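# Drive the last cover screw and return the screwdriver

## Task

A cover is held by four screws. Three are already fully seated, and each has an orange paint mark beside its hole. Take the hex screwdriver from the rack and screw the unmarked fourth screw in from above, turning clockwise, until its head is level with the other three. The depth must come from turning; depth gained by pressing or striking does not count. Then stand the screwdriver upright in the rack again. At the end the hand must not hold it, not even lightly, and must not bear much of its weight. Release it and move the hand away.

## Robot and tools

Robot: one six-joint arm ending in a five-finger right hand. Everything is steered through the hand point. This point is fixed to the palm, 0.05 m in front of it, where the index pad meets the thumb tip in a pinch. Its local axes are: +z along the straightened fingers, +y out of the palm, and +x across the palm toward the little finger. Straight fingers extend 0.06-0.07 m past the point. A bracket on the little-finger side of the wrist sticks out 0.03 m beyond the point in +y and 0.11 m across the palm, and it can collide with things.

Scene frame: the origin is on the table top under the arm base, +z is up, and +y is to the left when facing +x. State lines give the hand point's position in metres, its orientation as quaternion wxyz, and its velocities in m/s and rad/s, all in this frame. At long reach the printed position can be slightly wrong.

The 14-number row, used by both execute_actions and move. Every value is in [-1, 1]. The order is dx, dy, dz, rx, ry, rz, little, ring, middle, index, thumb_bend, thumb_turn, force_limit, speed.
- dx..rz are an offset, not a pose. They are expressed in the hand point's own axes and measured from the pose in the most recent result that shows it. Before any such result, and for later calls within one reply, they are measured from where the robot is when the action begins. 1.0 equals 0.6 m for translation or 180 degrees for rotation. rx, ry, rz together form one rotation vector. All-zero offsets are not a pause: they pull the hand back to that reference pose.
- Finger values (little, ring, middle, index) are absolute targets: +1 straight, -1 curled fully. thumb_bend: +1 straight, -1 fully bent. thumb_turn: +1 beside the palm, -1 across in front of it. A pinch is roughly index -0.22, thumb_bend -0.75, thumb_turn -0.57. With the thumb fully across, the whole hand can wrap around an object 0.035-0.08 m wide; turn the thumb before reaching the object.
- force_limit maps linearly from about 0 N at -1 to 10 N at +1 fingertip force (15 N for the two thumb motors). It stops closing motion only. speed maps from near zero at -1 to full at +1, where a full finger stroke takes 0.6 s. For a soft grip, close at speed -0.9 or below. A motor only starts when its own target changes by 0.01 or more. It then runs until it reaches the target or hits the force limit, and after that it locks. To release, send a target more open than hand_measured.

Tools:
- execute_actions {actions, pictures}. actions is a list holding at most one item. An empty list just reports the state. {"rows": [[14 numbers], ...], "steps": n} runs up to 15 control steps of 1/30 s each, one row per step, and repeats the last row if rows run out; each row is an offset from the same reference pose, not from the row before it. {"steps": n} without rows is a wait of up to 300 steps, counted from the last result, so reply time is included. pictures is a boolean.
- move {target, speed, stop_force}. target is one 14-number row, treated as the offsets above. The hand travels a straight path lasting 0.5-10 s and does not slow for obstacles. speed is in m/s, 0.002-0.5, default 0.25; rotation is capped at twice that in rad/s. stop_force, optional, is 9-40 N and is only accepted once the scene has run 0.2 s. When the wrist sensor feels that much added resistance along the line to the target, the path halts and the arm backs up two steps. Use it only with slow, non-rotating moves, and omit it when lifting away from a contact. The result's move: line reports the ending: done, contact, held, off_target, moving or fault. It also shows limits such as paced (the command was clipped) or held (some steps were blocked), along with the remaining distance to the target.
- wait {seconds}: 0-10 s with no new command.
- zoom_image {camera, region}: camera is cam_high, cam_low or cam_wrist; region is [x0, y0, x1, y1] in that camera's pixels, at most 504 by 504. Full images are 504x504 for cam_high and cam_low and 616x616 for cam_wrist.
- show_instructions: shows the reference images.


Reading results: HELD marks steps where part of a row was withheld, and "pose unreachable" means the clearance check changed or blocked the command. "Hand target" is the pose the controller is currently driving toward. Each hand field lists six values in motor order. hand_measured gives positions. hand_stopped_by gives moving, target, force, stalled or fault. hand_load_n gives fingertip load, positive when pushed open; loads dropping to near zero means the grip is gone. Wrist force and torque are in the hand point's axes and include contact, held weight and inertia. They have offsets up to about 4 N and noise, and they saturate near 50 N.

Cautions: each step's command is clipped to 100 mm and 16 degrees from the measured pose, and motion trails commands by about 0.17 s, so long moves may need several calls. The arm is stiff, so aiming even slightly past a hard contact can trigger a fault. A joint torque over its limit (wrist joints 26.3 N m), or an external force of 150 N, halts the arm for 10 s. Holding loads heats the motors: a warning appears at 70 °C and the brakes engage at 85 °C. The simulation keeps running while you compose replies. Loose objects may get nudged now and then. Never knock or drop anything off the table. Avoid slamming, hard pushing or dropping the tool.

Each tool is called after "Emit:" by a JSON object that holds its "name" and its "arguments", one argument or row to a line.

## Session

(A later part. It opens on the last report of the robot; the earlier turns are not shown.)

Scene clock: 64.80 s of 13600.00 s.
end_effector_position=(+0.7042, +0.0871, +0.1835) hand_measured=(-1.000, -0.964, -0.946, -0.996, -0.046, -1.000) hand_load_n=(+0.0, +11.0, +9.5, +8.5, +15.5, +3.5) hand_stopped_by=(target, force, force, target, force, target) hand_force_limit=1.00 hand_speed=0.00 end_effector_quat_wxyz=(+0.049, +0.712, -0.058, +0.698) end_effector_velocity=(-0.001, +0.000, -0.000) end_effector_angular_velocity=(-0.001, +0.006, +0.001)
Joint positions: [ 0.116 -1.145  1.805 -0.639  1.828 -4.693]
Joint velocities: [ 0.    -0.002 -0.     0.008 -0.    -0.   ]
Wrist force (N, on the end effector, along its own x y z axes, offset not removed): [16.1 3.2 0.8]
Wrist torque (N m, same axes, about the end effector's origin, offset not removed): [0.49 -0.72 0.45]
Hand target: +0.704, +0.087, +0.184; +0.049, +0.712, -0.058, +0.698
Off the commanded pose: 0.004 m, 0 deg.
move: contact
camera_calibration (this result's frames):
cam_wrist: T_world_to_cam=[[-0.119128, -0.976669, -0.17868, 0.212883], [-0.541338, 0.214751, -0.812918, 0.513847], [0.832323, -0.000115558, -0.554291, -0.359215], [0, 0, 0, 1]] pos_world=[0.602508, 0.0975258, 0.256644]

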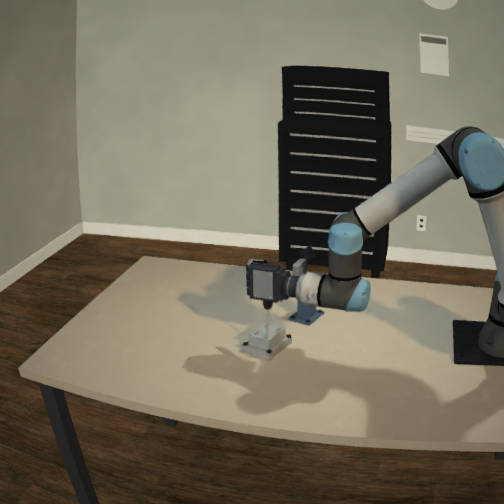

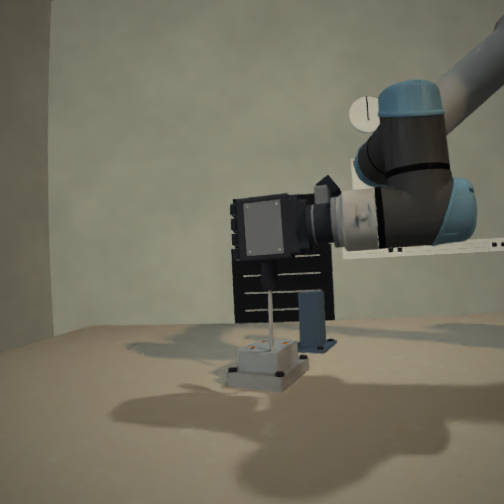

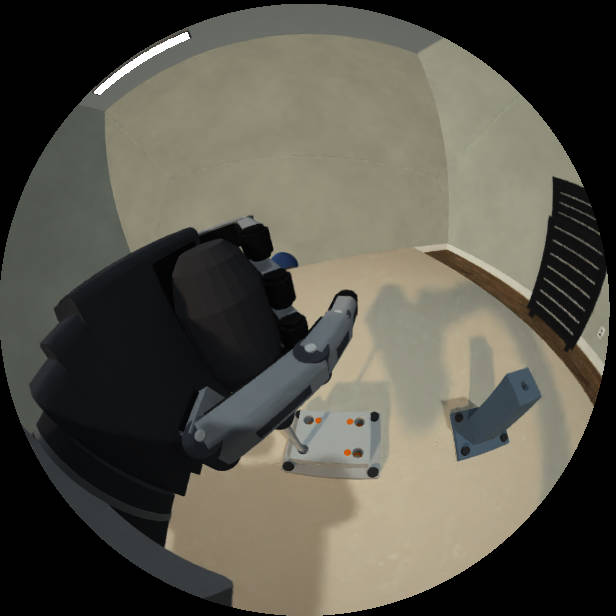

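Emit:
{"name": "execute_actions", "arguments": {
  "actions": [
    {"rows":[[0.002,0,0,0,0,0,-0.55,-0.55,-0.55,-0.55,0.3,-1,1,0.3]],"steps":12}
  ],
  "pictures": true
}}

Emit:
{"name": "zoom_image", "arguments": {
  "camera": "cam_low",
  "region": [210,240,330,380]
}}

Emit:
{"name": "move", "arguments": {
  "target": [0.0012,-0.0458,0.0195,0.1667,0,-0.0088,-0.6,-0.6,-0.6,-0.6,0.2,-1,1,0.3],
  "speed": 0.15
}}

Emit:
{"name": "move", "arguments": {
  "target": [0.0012,-0.0458,0.0195,0.1667,0,-0.0088,-0.6,-0.6,-0.6,-0.6,0.2,-1,1,0.3],
  "speed": 0.15
}}

Emit:
{"name": "zoom_image", "arguments": {
  "camera": "cam_low",
  "region": [210,240,330,380]
}}

Scene clock: 66.53 s of 13600.00 s.
end_effector_position=(+0.7042, +0.0871, +0.1846) hand_measured=(-0.550, -0.550, -0.550, -0.550, +0.300, -1.000) hand_load_n=(+0.0, +0.0, +0.0, +0.0, +0.0, +0.0) hand_stopped_by=(moving, target, target, moving, moving, target) hand_force_limit=1.00 hand_speed=0.30 end_effector_quat_wxyz=(+0.049, +0.712, -0.058, +0.698) end_effector_velocity=(-0.000, +0.000, +0.000) end_effector_angular_velocity=(-0.000, +0.000, +0.000)
Joint positions: [ 0.116 -1.146  1.804 -0.636  1.828 -4.693]
Joint velocities: [ 0.    -0.001 -0.001  0.002  0.     0.   ]
Wrist force (N, on the end effector, along its own x y z axes, offset not removed): [0.8 2.9 0.8]
Wrist torque (N m, same axes, about the end effector's origin, offset not removed): [0.45 -0.09 0.09]
Hand target: +0.704, +0.087, +0.185; +0.049, +0.712, -0.058, +0.698
Off the commanded pose: 0.000 m, 0 deg.
Steps of this call (steps 1 to 40: nothing new was sent; steps 41 to 52: all 12 steps of this action). Readings (end_effector_position | what the end effector reports):
41: (+0.7042, +0.0871, +0.1838) | hand_measured=(-1.000, -0.964, -0.946, -0.996, -0.046, -1.000) hand_load_n=(+0.0, +10.5, +9.5, +8.5, +15.5, +4.0) hand_stopped_by=(moving, moving, moving, moving, moving, target) hand_force_limit=1.00 hand_speed=0.30
42: (+0.7042, +0.0871, +0.1839) | hand_measured=(-1.000, -0.964, -0.946, -0.996, -0.046, -1.000) hand_load_n=(+0.0, +10.5, +9.5, +8.5, +15.5, +4.0) hand_stopped_by=(moving, moving, moving, moving, moving, target) hand_force_limit=1.00 hand_speed=0.30
44: (+0.7041, +0.0871, +0.1841) | hand_measured=(-0.934, -0.900, -0.898, -0.932, -0.006, -1.000) hand_load_n=(+0.0, +0.0, -13.0, +0.0, +13.5, +4.5) hand_stopped_by=(moving, moving, moving, moving, moving, target) hand_force_limit=1.00 hand_speed=0.30
48: (+0.7042, +0.0871, +0.1845) | hand_measured=(-0.646, -0.612, -0.784, -0.644, +0.170, -1.000) hand_load_n=(+0.0, +0.0, -3.0, +0.0, +2.5, +1.0) hand_stopped_by=(moving, moving, moving, moving, moving, target) hand_force_limit=1.00 hand_speed=0.30
52: the state above
camera_calibration (this result's frames):
cam_wrist: T_world_to_cam=[[-0.119089, -0.976674, -0.178675, 0.21307], [-0.541369, 0.214725, -0.812904, 0.514784], [0.832309, -0.0000788267, -0.554313, -0.358594], [0, 0, 0, 1]] pos_world=[0.602523, 0.0975348, 0.257767]

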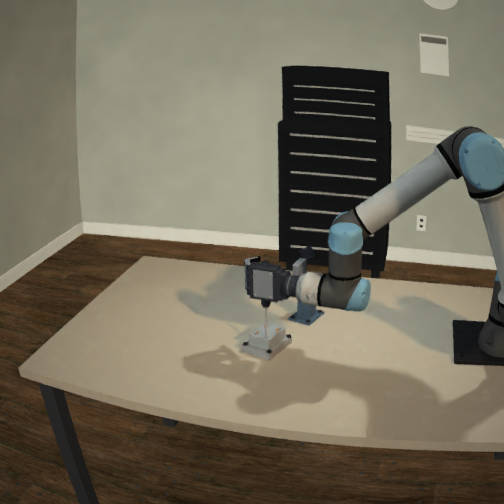

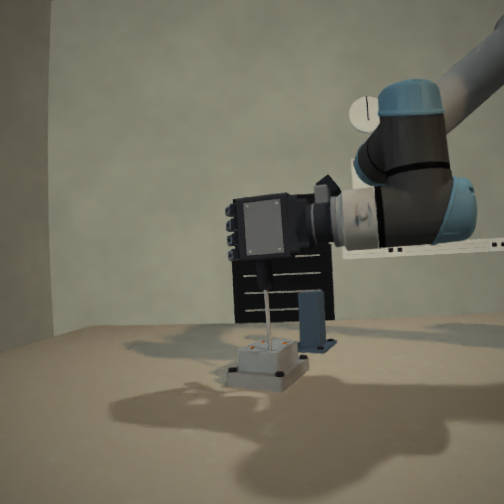

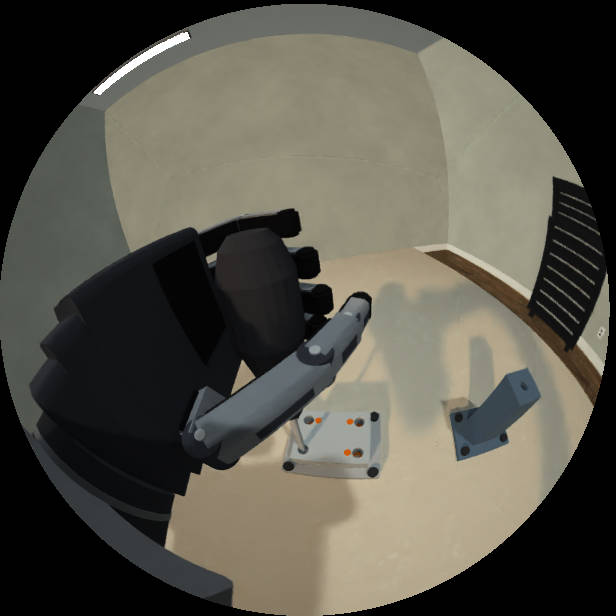

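Region (210, 240, 330, 380) of cam_low's 504x504 image, scaled by 3.600, with more detail than that image has; it fills the left 432 columns of this view, and the rest is white.

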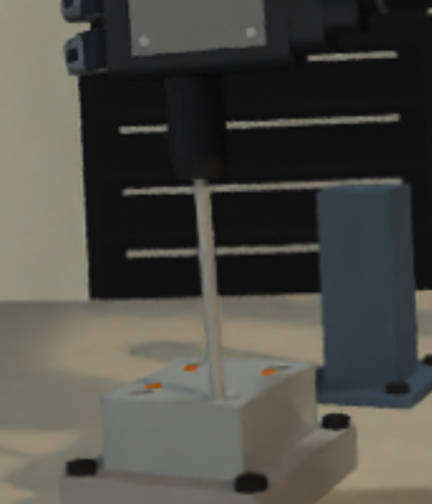

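Scene clock: 69.00 s of 13600.00 s.
end_effector_position=(+0.7197, +0.1123, +0.1854) hand_measured=(-0.600, -0.600, -0.600, -0.600, +0.200, -1.000) hand_load_n=(+0.0, +0.0, +0.0, +0.0, +0.0, +0.0) hand_stopped_by=(target, target, target, target, target, target) hand_force_limit=1.00 hand_speed=0.30 end_effector_quat_wxyz=(-0.127, +0.702, +0.133, +0.688) end_effector_velocity=(+0.001, +0.001, +0.000) end_effector_angular_velocity=(-0.001, -0.001, +0.016)
Joint positions: [-0.11  -1.205  1.896 -0.669  1.081 -4.727]
Joint velocities: [-0.007  0.001 -0.003  0.001 -0.023 -0.001]
Wrist force (N, on the end effector, along its own x y z axes, offset not removed): [-0.4 3.5 0.9]
Wrist torque (N m, same axes, about the end effector's origin, offset not removed): [0.57 0.04 0.08]
Hand target: +0.720, +0.112, +0.185; -0.128, +0.702, +0.134, +0.688
Off the commanded pose: 0.000 m, 0 deg.
move: done
camera_calibration (this result's frames):
cam_wrist: T_world_to_cam=[[0.38501, -0.908629, -0.161744, -0.133852], [-0.570265, -0.0964201, -0.815782, 0.574692], [0.725648, 0.406321, -0.555282, -0.339739], [0, 0, 0, 1]] pos_world=[0.625792, 0.0718333, 0.258523]

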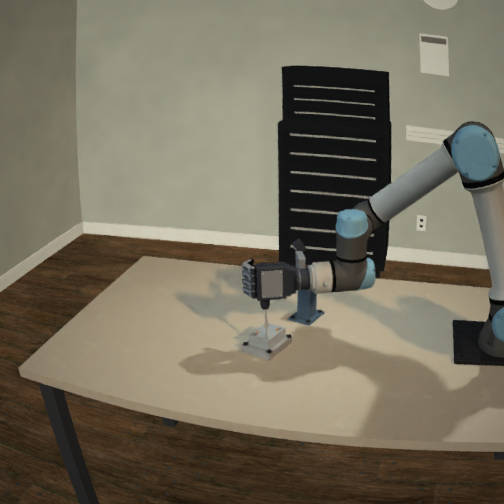

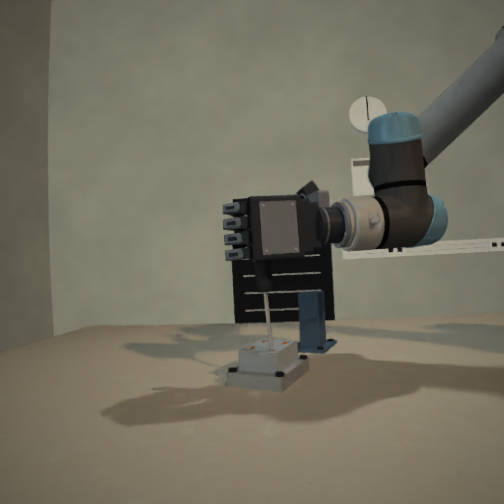

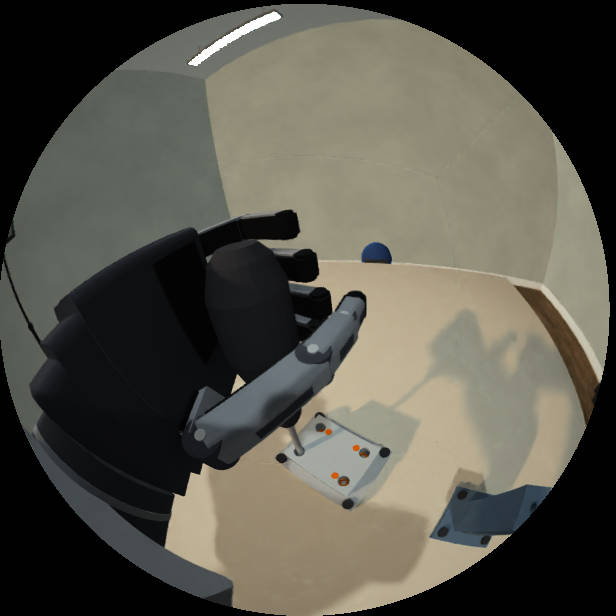

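Scene clock: 71.23 s of 13600.00 s.
end_effector_position=(+0.7205, +0.1419, +0.1857) hand_measured=(-0.600, -0.600, -0.600, -0.600, +0.200, -1.000) hand_load_n=(+0.0, +0.0, +0.0, +0.0, +0.0, +0.0) hand_stopped_by=(target, target, target, target, target, target) hand_force_limit=1.00 hand_speed=0.30 end_effector_quat_wxyz=(-0.294, +0.643, +0.316, +0.632) end_effector_velocity=(+0.000, +0.001, +0.000) end_effector_angular_velocity=(-0.003, +0.001, +0.017)
Joint positions: [-0.278 -1.107  1.742 -0.568  0.391 -4.795]
Joint velocities: [-0.002  0.007 -0.014  0.018 -0.019 -0.011]
Wrist force (N, on the end effector, along its own x y z axes, offset not removed): [0.2 2.2 1.6]
Wrist torque (N m, same axes, about the end effector's origin, offset not removed): [0.34 0.05 0.11]
Hand target: +0.721, +0.142, +0.186; -0.295, +0.643, +0.316, +0.632
Off the commanded pose: 0.000 m, 0 deg.
move: done
camera_calibration (this result's frames):
cam_wrist: T_world_to_cam=[[0.787992, -0.597936, -0.146767, -0.444412], [-0.440028, -0.38021, -0.813521, 0.524259], [0.430631, 0.70563, -0.562711, -0.180775], [0, 0, 0, 1]] pos_world=[0.65873, 0.0611583, 0.259547]

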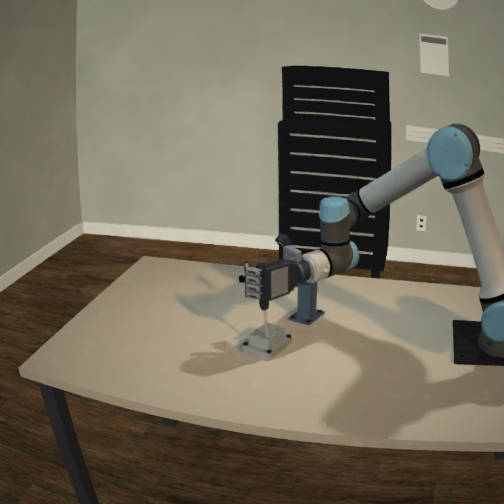

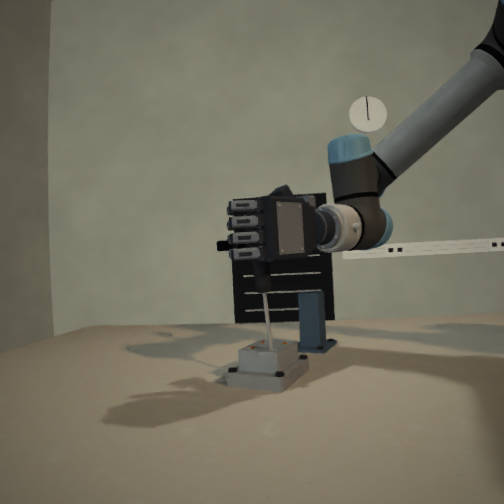

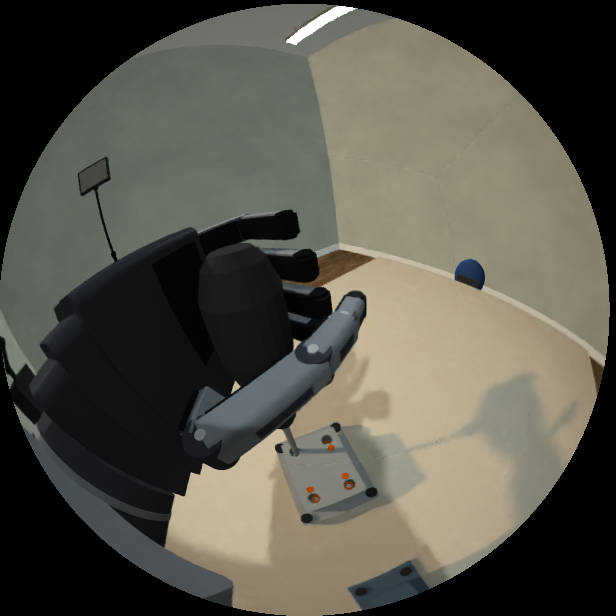

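Region (210, 240, 330, 380) of cam_low's 504x504 image, scaled by 3.600, with more detail than that image has; it fills the left 432 columns of this view, and the rest is white.

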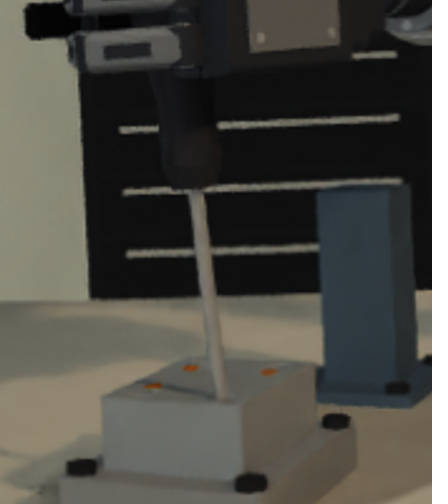

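Emit:
{"name": "execute_actions", "arguments": {
  "actions": [
    {"rows":[[0,0,0,0,0,0,-1,-1,-1,-1,0.15,-1,1,0],[0,0,0,0,0,0,-1,-1,-1,-1,0.15,-1,1,0],[0,0,0,0,0,0,-1,-1,-1,-1,0.15,-1,1,0],[0,0,0,0,0,0,-1,-1,-1,-1,-1,-1,1,0]],"steps":12}
  ],
  "pictures": false
}}

Emit:
{"name": "move", "arguments": {
  "target": [-0.0025,0.03,-0.0398,-0.1667,0,0.0088,-1,-1,-1,-1,-1,-1,1,0],
  "speed": 0.3
}}

Emit:
{"name": "move", "arguments": {
  "target": [-0.0025,0.03,-0.0398,-0.1667,0,0.0088,-1,-1,-1,-1,-1,-1,1,0],
  "speed": 0.3
}}

Emit:
{"name": "move", "arguments": {
  "target": [-0.0025,0.03,-0.0398,-0.1667,0,0.0088,-1,-1,-1,-1,-1,-1,1,0],
  "speed": 0.3
}}

Emit:
{"name": "zoom_image", "arguments": {
  "camera": "cam_low",
  "region": [210,240,330,380]
}}

Scene clock: 73.47 s of 13600.00 s.
end_effector_position=(+0.7206, +0.1418, +0.1858) hand_measured=(-1.000, -0.944, -0.752, -0.992, +0.032, -1.000) hand_load_n=(+0.0, +9.5, +11.0, +11.0, +15.5, +3.0) hand_stopped_by=(moving, force, force, force, force, target) hand_force_limit=1.00 hand_speed=0.00 end_effector_quat_wxyz=(-0.294, +0.643, +0.316, +0.632) end_effector_velocity=(-0.001, +0.000, -0.000) end_effector_angular_velocity=(+0.001, +0.001, -0.000)
Joint positions: [-0.278 -1.107  1.742 -0.567  0.391 -4.795]
Joint velocities: [ 0.001 -0.001  0.002 -0.002  0.001  0.001]
Wrist force (N, on the end effector, along its own x y z axes, offset not removed): [6.4 2.2 2.7]
Wrist torque (N m, same axes, about the end effector's origin, offset not removed): [0.33 -0.34 0.34]
Hand target: +0.720, +0.142, +0.186; -0.294, +0.643, +0.316, +0.632
Off the commanded pose: 0.000 m, 0 deg.
Steps of this call (steps 1 to 55: nothing new was sent; steps 56 to 67: all 12 steps of this action). Readings (end_effector_position | what the end effector reports):
56: (+0.7205, +0.1421, +0.1857) | hand_measured=(-0.600, -0.600, -0.600, -0.600, +0.200, -1.000) hand_load_n=(+0.0, +0.0, +0.0, +0.0, +0.0, +0.0) hand_stopped_by=(moving, moving, moving, moving, moving, target) hand_force_limit=1.00 hand_speed=0.00
57: (+0.7205, +0.1420, +0.1857) | hand_measured=(-0.600, -0.600, -0.600, -0.600, +0.200, -1.000) hand_load_n=(+0.0, +0.0, +0.0, +0.0, +0.0, +0.0) hand_stopped_by=(moving, moving, moving, moving, moving, target) hand_force_limit=1.00 hand_speed=0.00
59: (+0.7206, +0.1419, +0.1858) | hand_measured=(-0.650, -0.650, -0.650, -0.650, +0.168, -1.000) hand_load_n=(+0.0, +0.0, +0.0, +0.0, +0.0, +0.0) hand_stopped_by=(moving, moving, moving, moving, moving, target) hand_force_limit=1.00 hand_speed=0.00
63: (+0.7206, +0.1417, +0.1858) | hand_measured=(-0.872, -0.872, -0.752, -0.872, +0.044, -1.000) hand_load_n=(+0.0, +0.0, +11.5, +0.0, +14.0, +2.0) hand_stopped_by=(moving, moving, force, moving, moving, target) hand_force_limit=1.00 hand_speed=0.00
67: the state above

Scene clock: 75.20 s of 13600.00 s.
end_effector_position=(+0.7195, +0.1122, +0.1853) hand_measured=(-1.000, -0.944, -0.752, -0.992, +0.032, -1.000) hand_load_n=(+0.0, +5.0, +11.0, +12.0, +16.0, +1.5) hand_stopped_by=(target, force, force, force, force, target) hand_force_limit=1.00 hand_speed=0.00 end_effector_quat_wxyz=(-0.127, +0.702, +0.133, +0.688) end_effector_velocity=(+0.001, -0.001, +0.000) end_effector_angular_velocity=(+0.000, -0.000, -0.015)
Joint positions: [-0.11  -1.205  1.896 -0.671  1.08  -4.726]
Joint velocities: [ 0.007  0.001 -0.002  0.     0.022  0.001]
Wrist force (N, on the end effector, along its own x y z axes, offset not removed): [20.8 5.2 -0.2]
Wrist torque (N m, same axes, about the end effector's origin, offset not removed): [0.70 -1.00 0.41]
Hand target: +0.720, +0.112, +0.185; -0.126, +0.702, +0.132, +0.689
Off the commanded pose: 0.000 m, 0 deg.
move: done
camera_calibration (this result's frames):
cam_wrist: T_world_to_cam=[[0.384919, -0.908622, -0.161997, -0.133836], [-0.570074, -0.0960233, -0.815963, 0.574345], [0.725846, 0.40643, -0.554943, -0.339872], [0, 0, 0, 1]] pos_world=[0.62563, 0.0716786, 0.258354]

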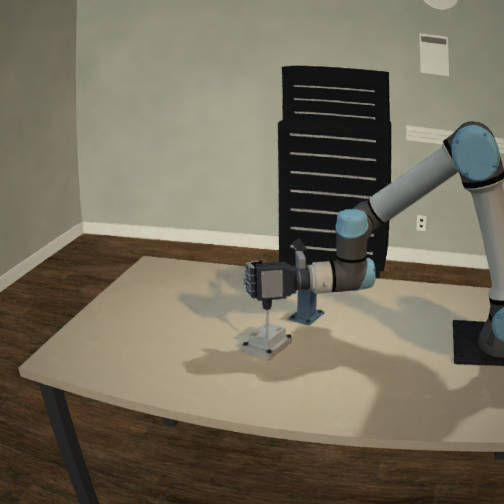

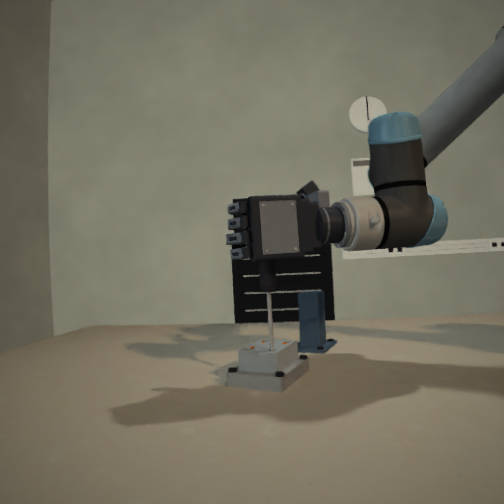

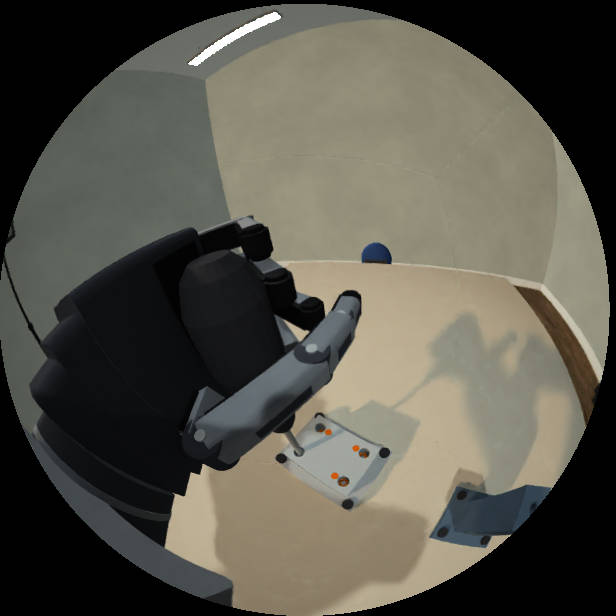

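Scene clock: 76.70 s of 13600.00 s.
end_effector_position=(+0.7039, +0.0869, +0.1844) hand_measured=(-1.000, -0.944, -0.752, -0.992, +0.032, -1.000) hand_load_n=(+0.0, +1.5, +11.0, +14.0, +16.0, +1.0) hand_stopped_by=(target, force, force, force, force, target) hand_force_limit=1.00 hand_speed=0.00 end_effector_quat_wxyz=(+0.049, +0.712, -0.059, +0.698) end_effector_velocity=(+0.000, -0.002, +0.001) end_effector_angular_velocity=(+0.000, +0.000, -0.019)
Joint positions: [ 0.116 -1.147  1.806 -0.637  1.828 -4.693]
Joint velocities: [ 0.005  0.005 -0.01   0.005  0.023  0.001]
Wrist force (N, on the end effector, along its own x y z axes, offset not removed): [22.4 4.7 1.2]
Wrist torque (N m, same axes, about the end effector's origin, offset not removed): [0.42 -1.22 0.40]
Hand target: +0.704, +0.087, +0.184; +0.050, +0.712, -0.059, +0.698
Off the commanded pose: 0.000 m, 0 deg.
move: done
camera_calibration (this result's frames):
cam_wrist: T_world_to_cam=[[-0.119269, -0.976571, -0.179118, 0.213017], [-0.541005, 0.215193, -0.813022, 0.514178], [0.832519, -0.0000644806, -0.553996, -0.358674], [0, 0, 0, 1]] pos_world=[0.602182, 0.0973551, 0.257489]

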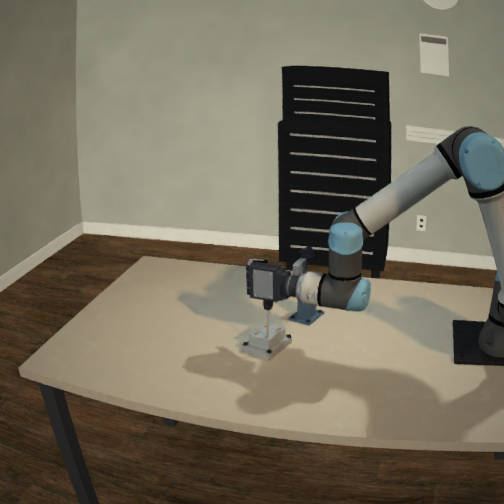

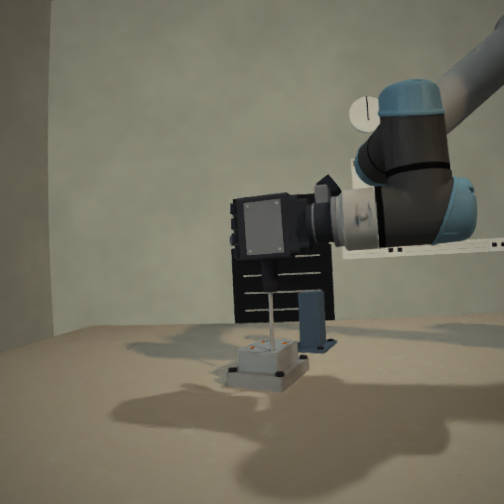

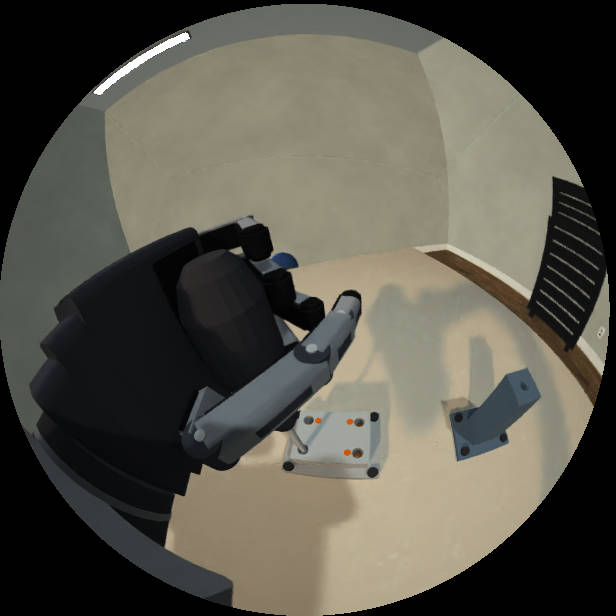

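Scene clock: 77.90 s of 13600.00 s.
end_effector_position=(+0.6901, +0.0815, +0.1834) hand_measured=(-1.000, -0.946, -0.752, -0.992, +0.032, -1.000) hand_load_n=(+0.0, +0.0, +11.0, +16.0, +16.0, +1.5) hand_stopped_by=(target, force, force, force, force, target) hand_force_limit=1.00 hand_speed=0.00 end_effector_quat_wxyz=(+0.132, +0.699, -0.150, +0.686) end_effector_velocity=(-0.000, -0.001, +0.000) end_effector_angular_velocity=(+0.000, -0.001, -0.003)
Joint positions: [ 0.209 -1.074  1.69  -0.588  2.17  -4.675]
Joint velocities: [-0.001 -0.     0.    -0.002  0.002 -0.   ]
Wrist force (N, on the end effector, along its own x y z axes, offset not removed): [18.8 5.5 1.4]
Wrist torque (N m, same axes, about the end effector's origin, offset not removed): [0.45 -1.05 0.18]
Hand target: +0.690, +0.081, +0.183; +0.132, +0.699, -0.150, +0.686
Off the commanded pose: 0.015 m, 16 deg.
move: held; limits=held; held on 16 of 36 steps, including the last
pose unreachable: on one or more control steps of this call an arm could not follow its commanded pose, so it was not sent that pose on those steps. On the call's last step it was still not sent that pose. It may still have moved: this result reports where it is.
cause: the commanded pose would bring two parts of the arm too close to each other (joints 4 (wrist 1) to 6 (wrist 3) lie between them).
camera_calibration (this result's frames):
cam_wrist: T_world_to_cam=[[-0.355741, -0.915597, -0.187433, 0.365692], [-0.469576, 0.348508, -0.811197, 0.446658], [0.808051, -0.200562, -0.55392, -0.314563], [0, 0, 0, 1]] pos_world=[0.594014, 0.116073, 0.256628]

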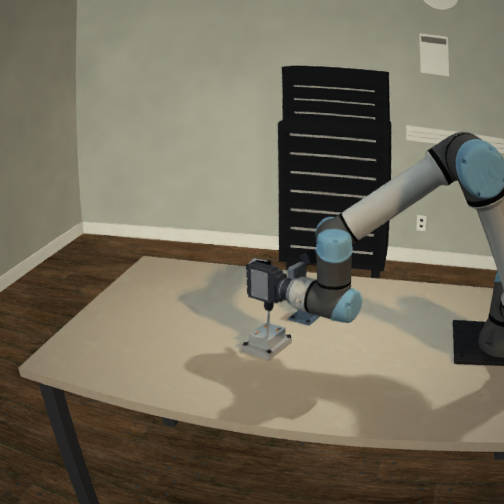

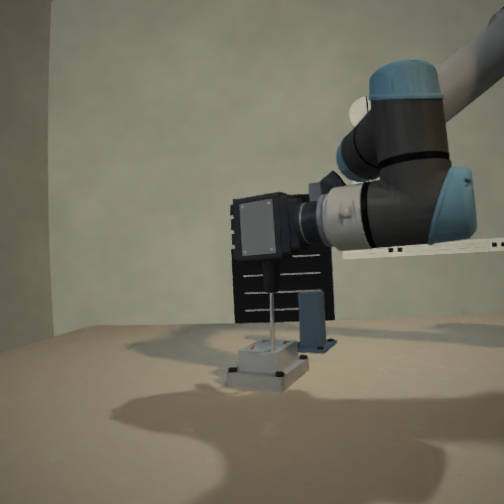

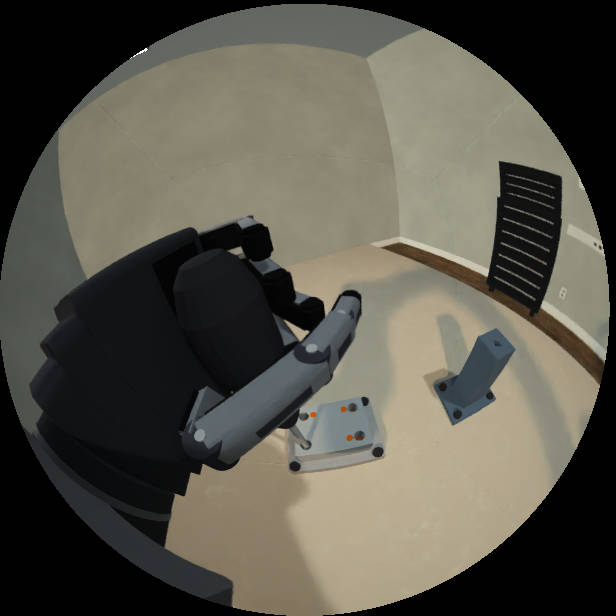

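Region (210, 240, 330, 380) of cam_low's 504x504 image, scaled by 3.600, with more detail than that image has; it fills the left 432 columns of this view, and the rest is white.

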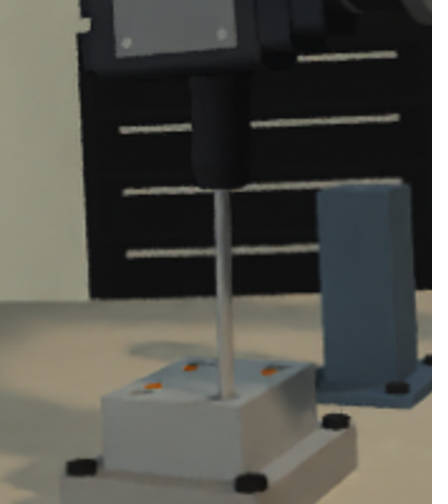

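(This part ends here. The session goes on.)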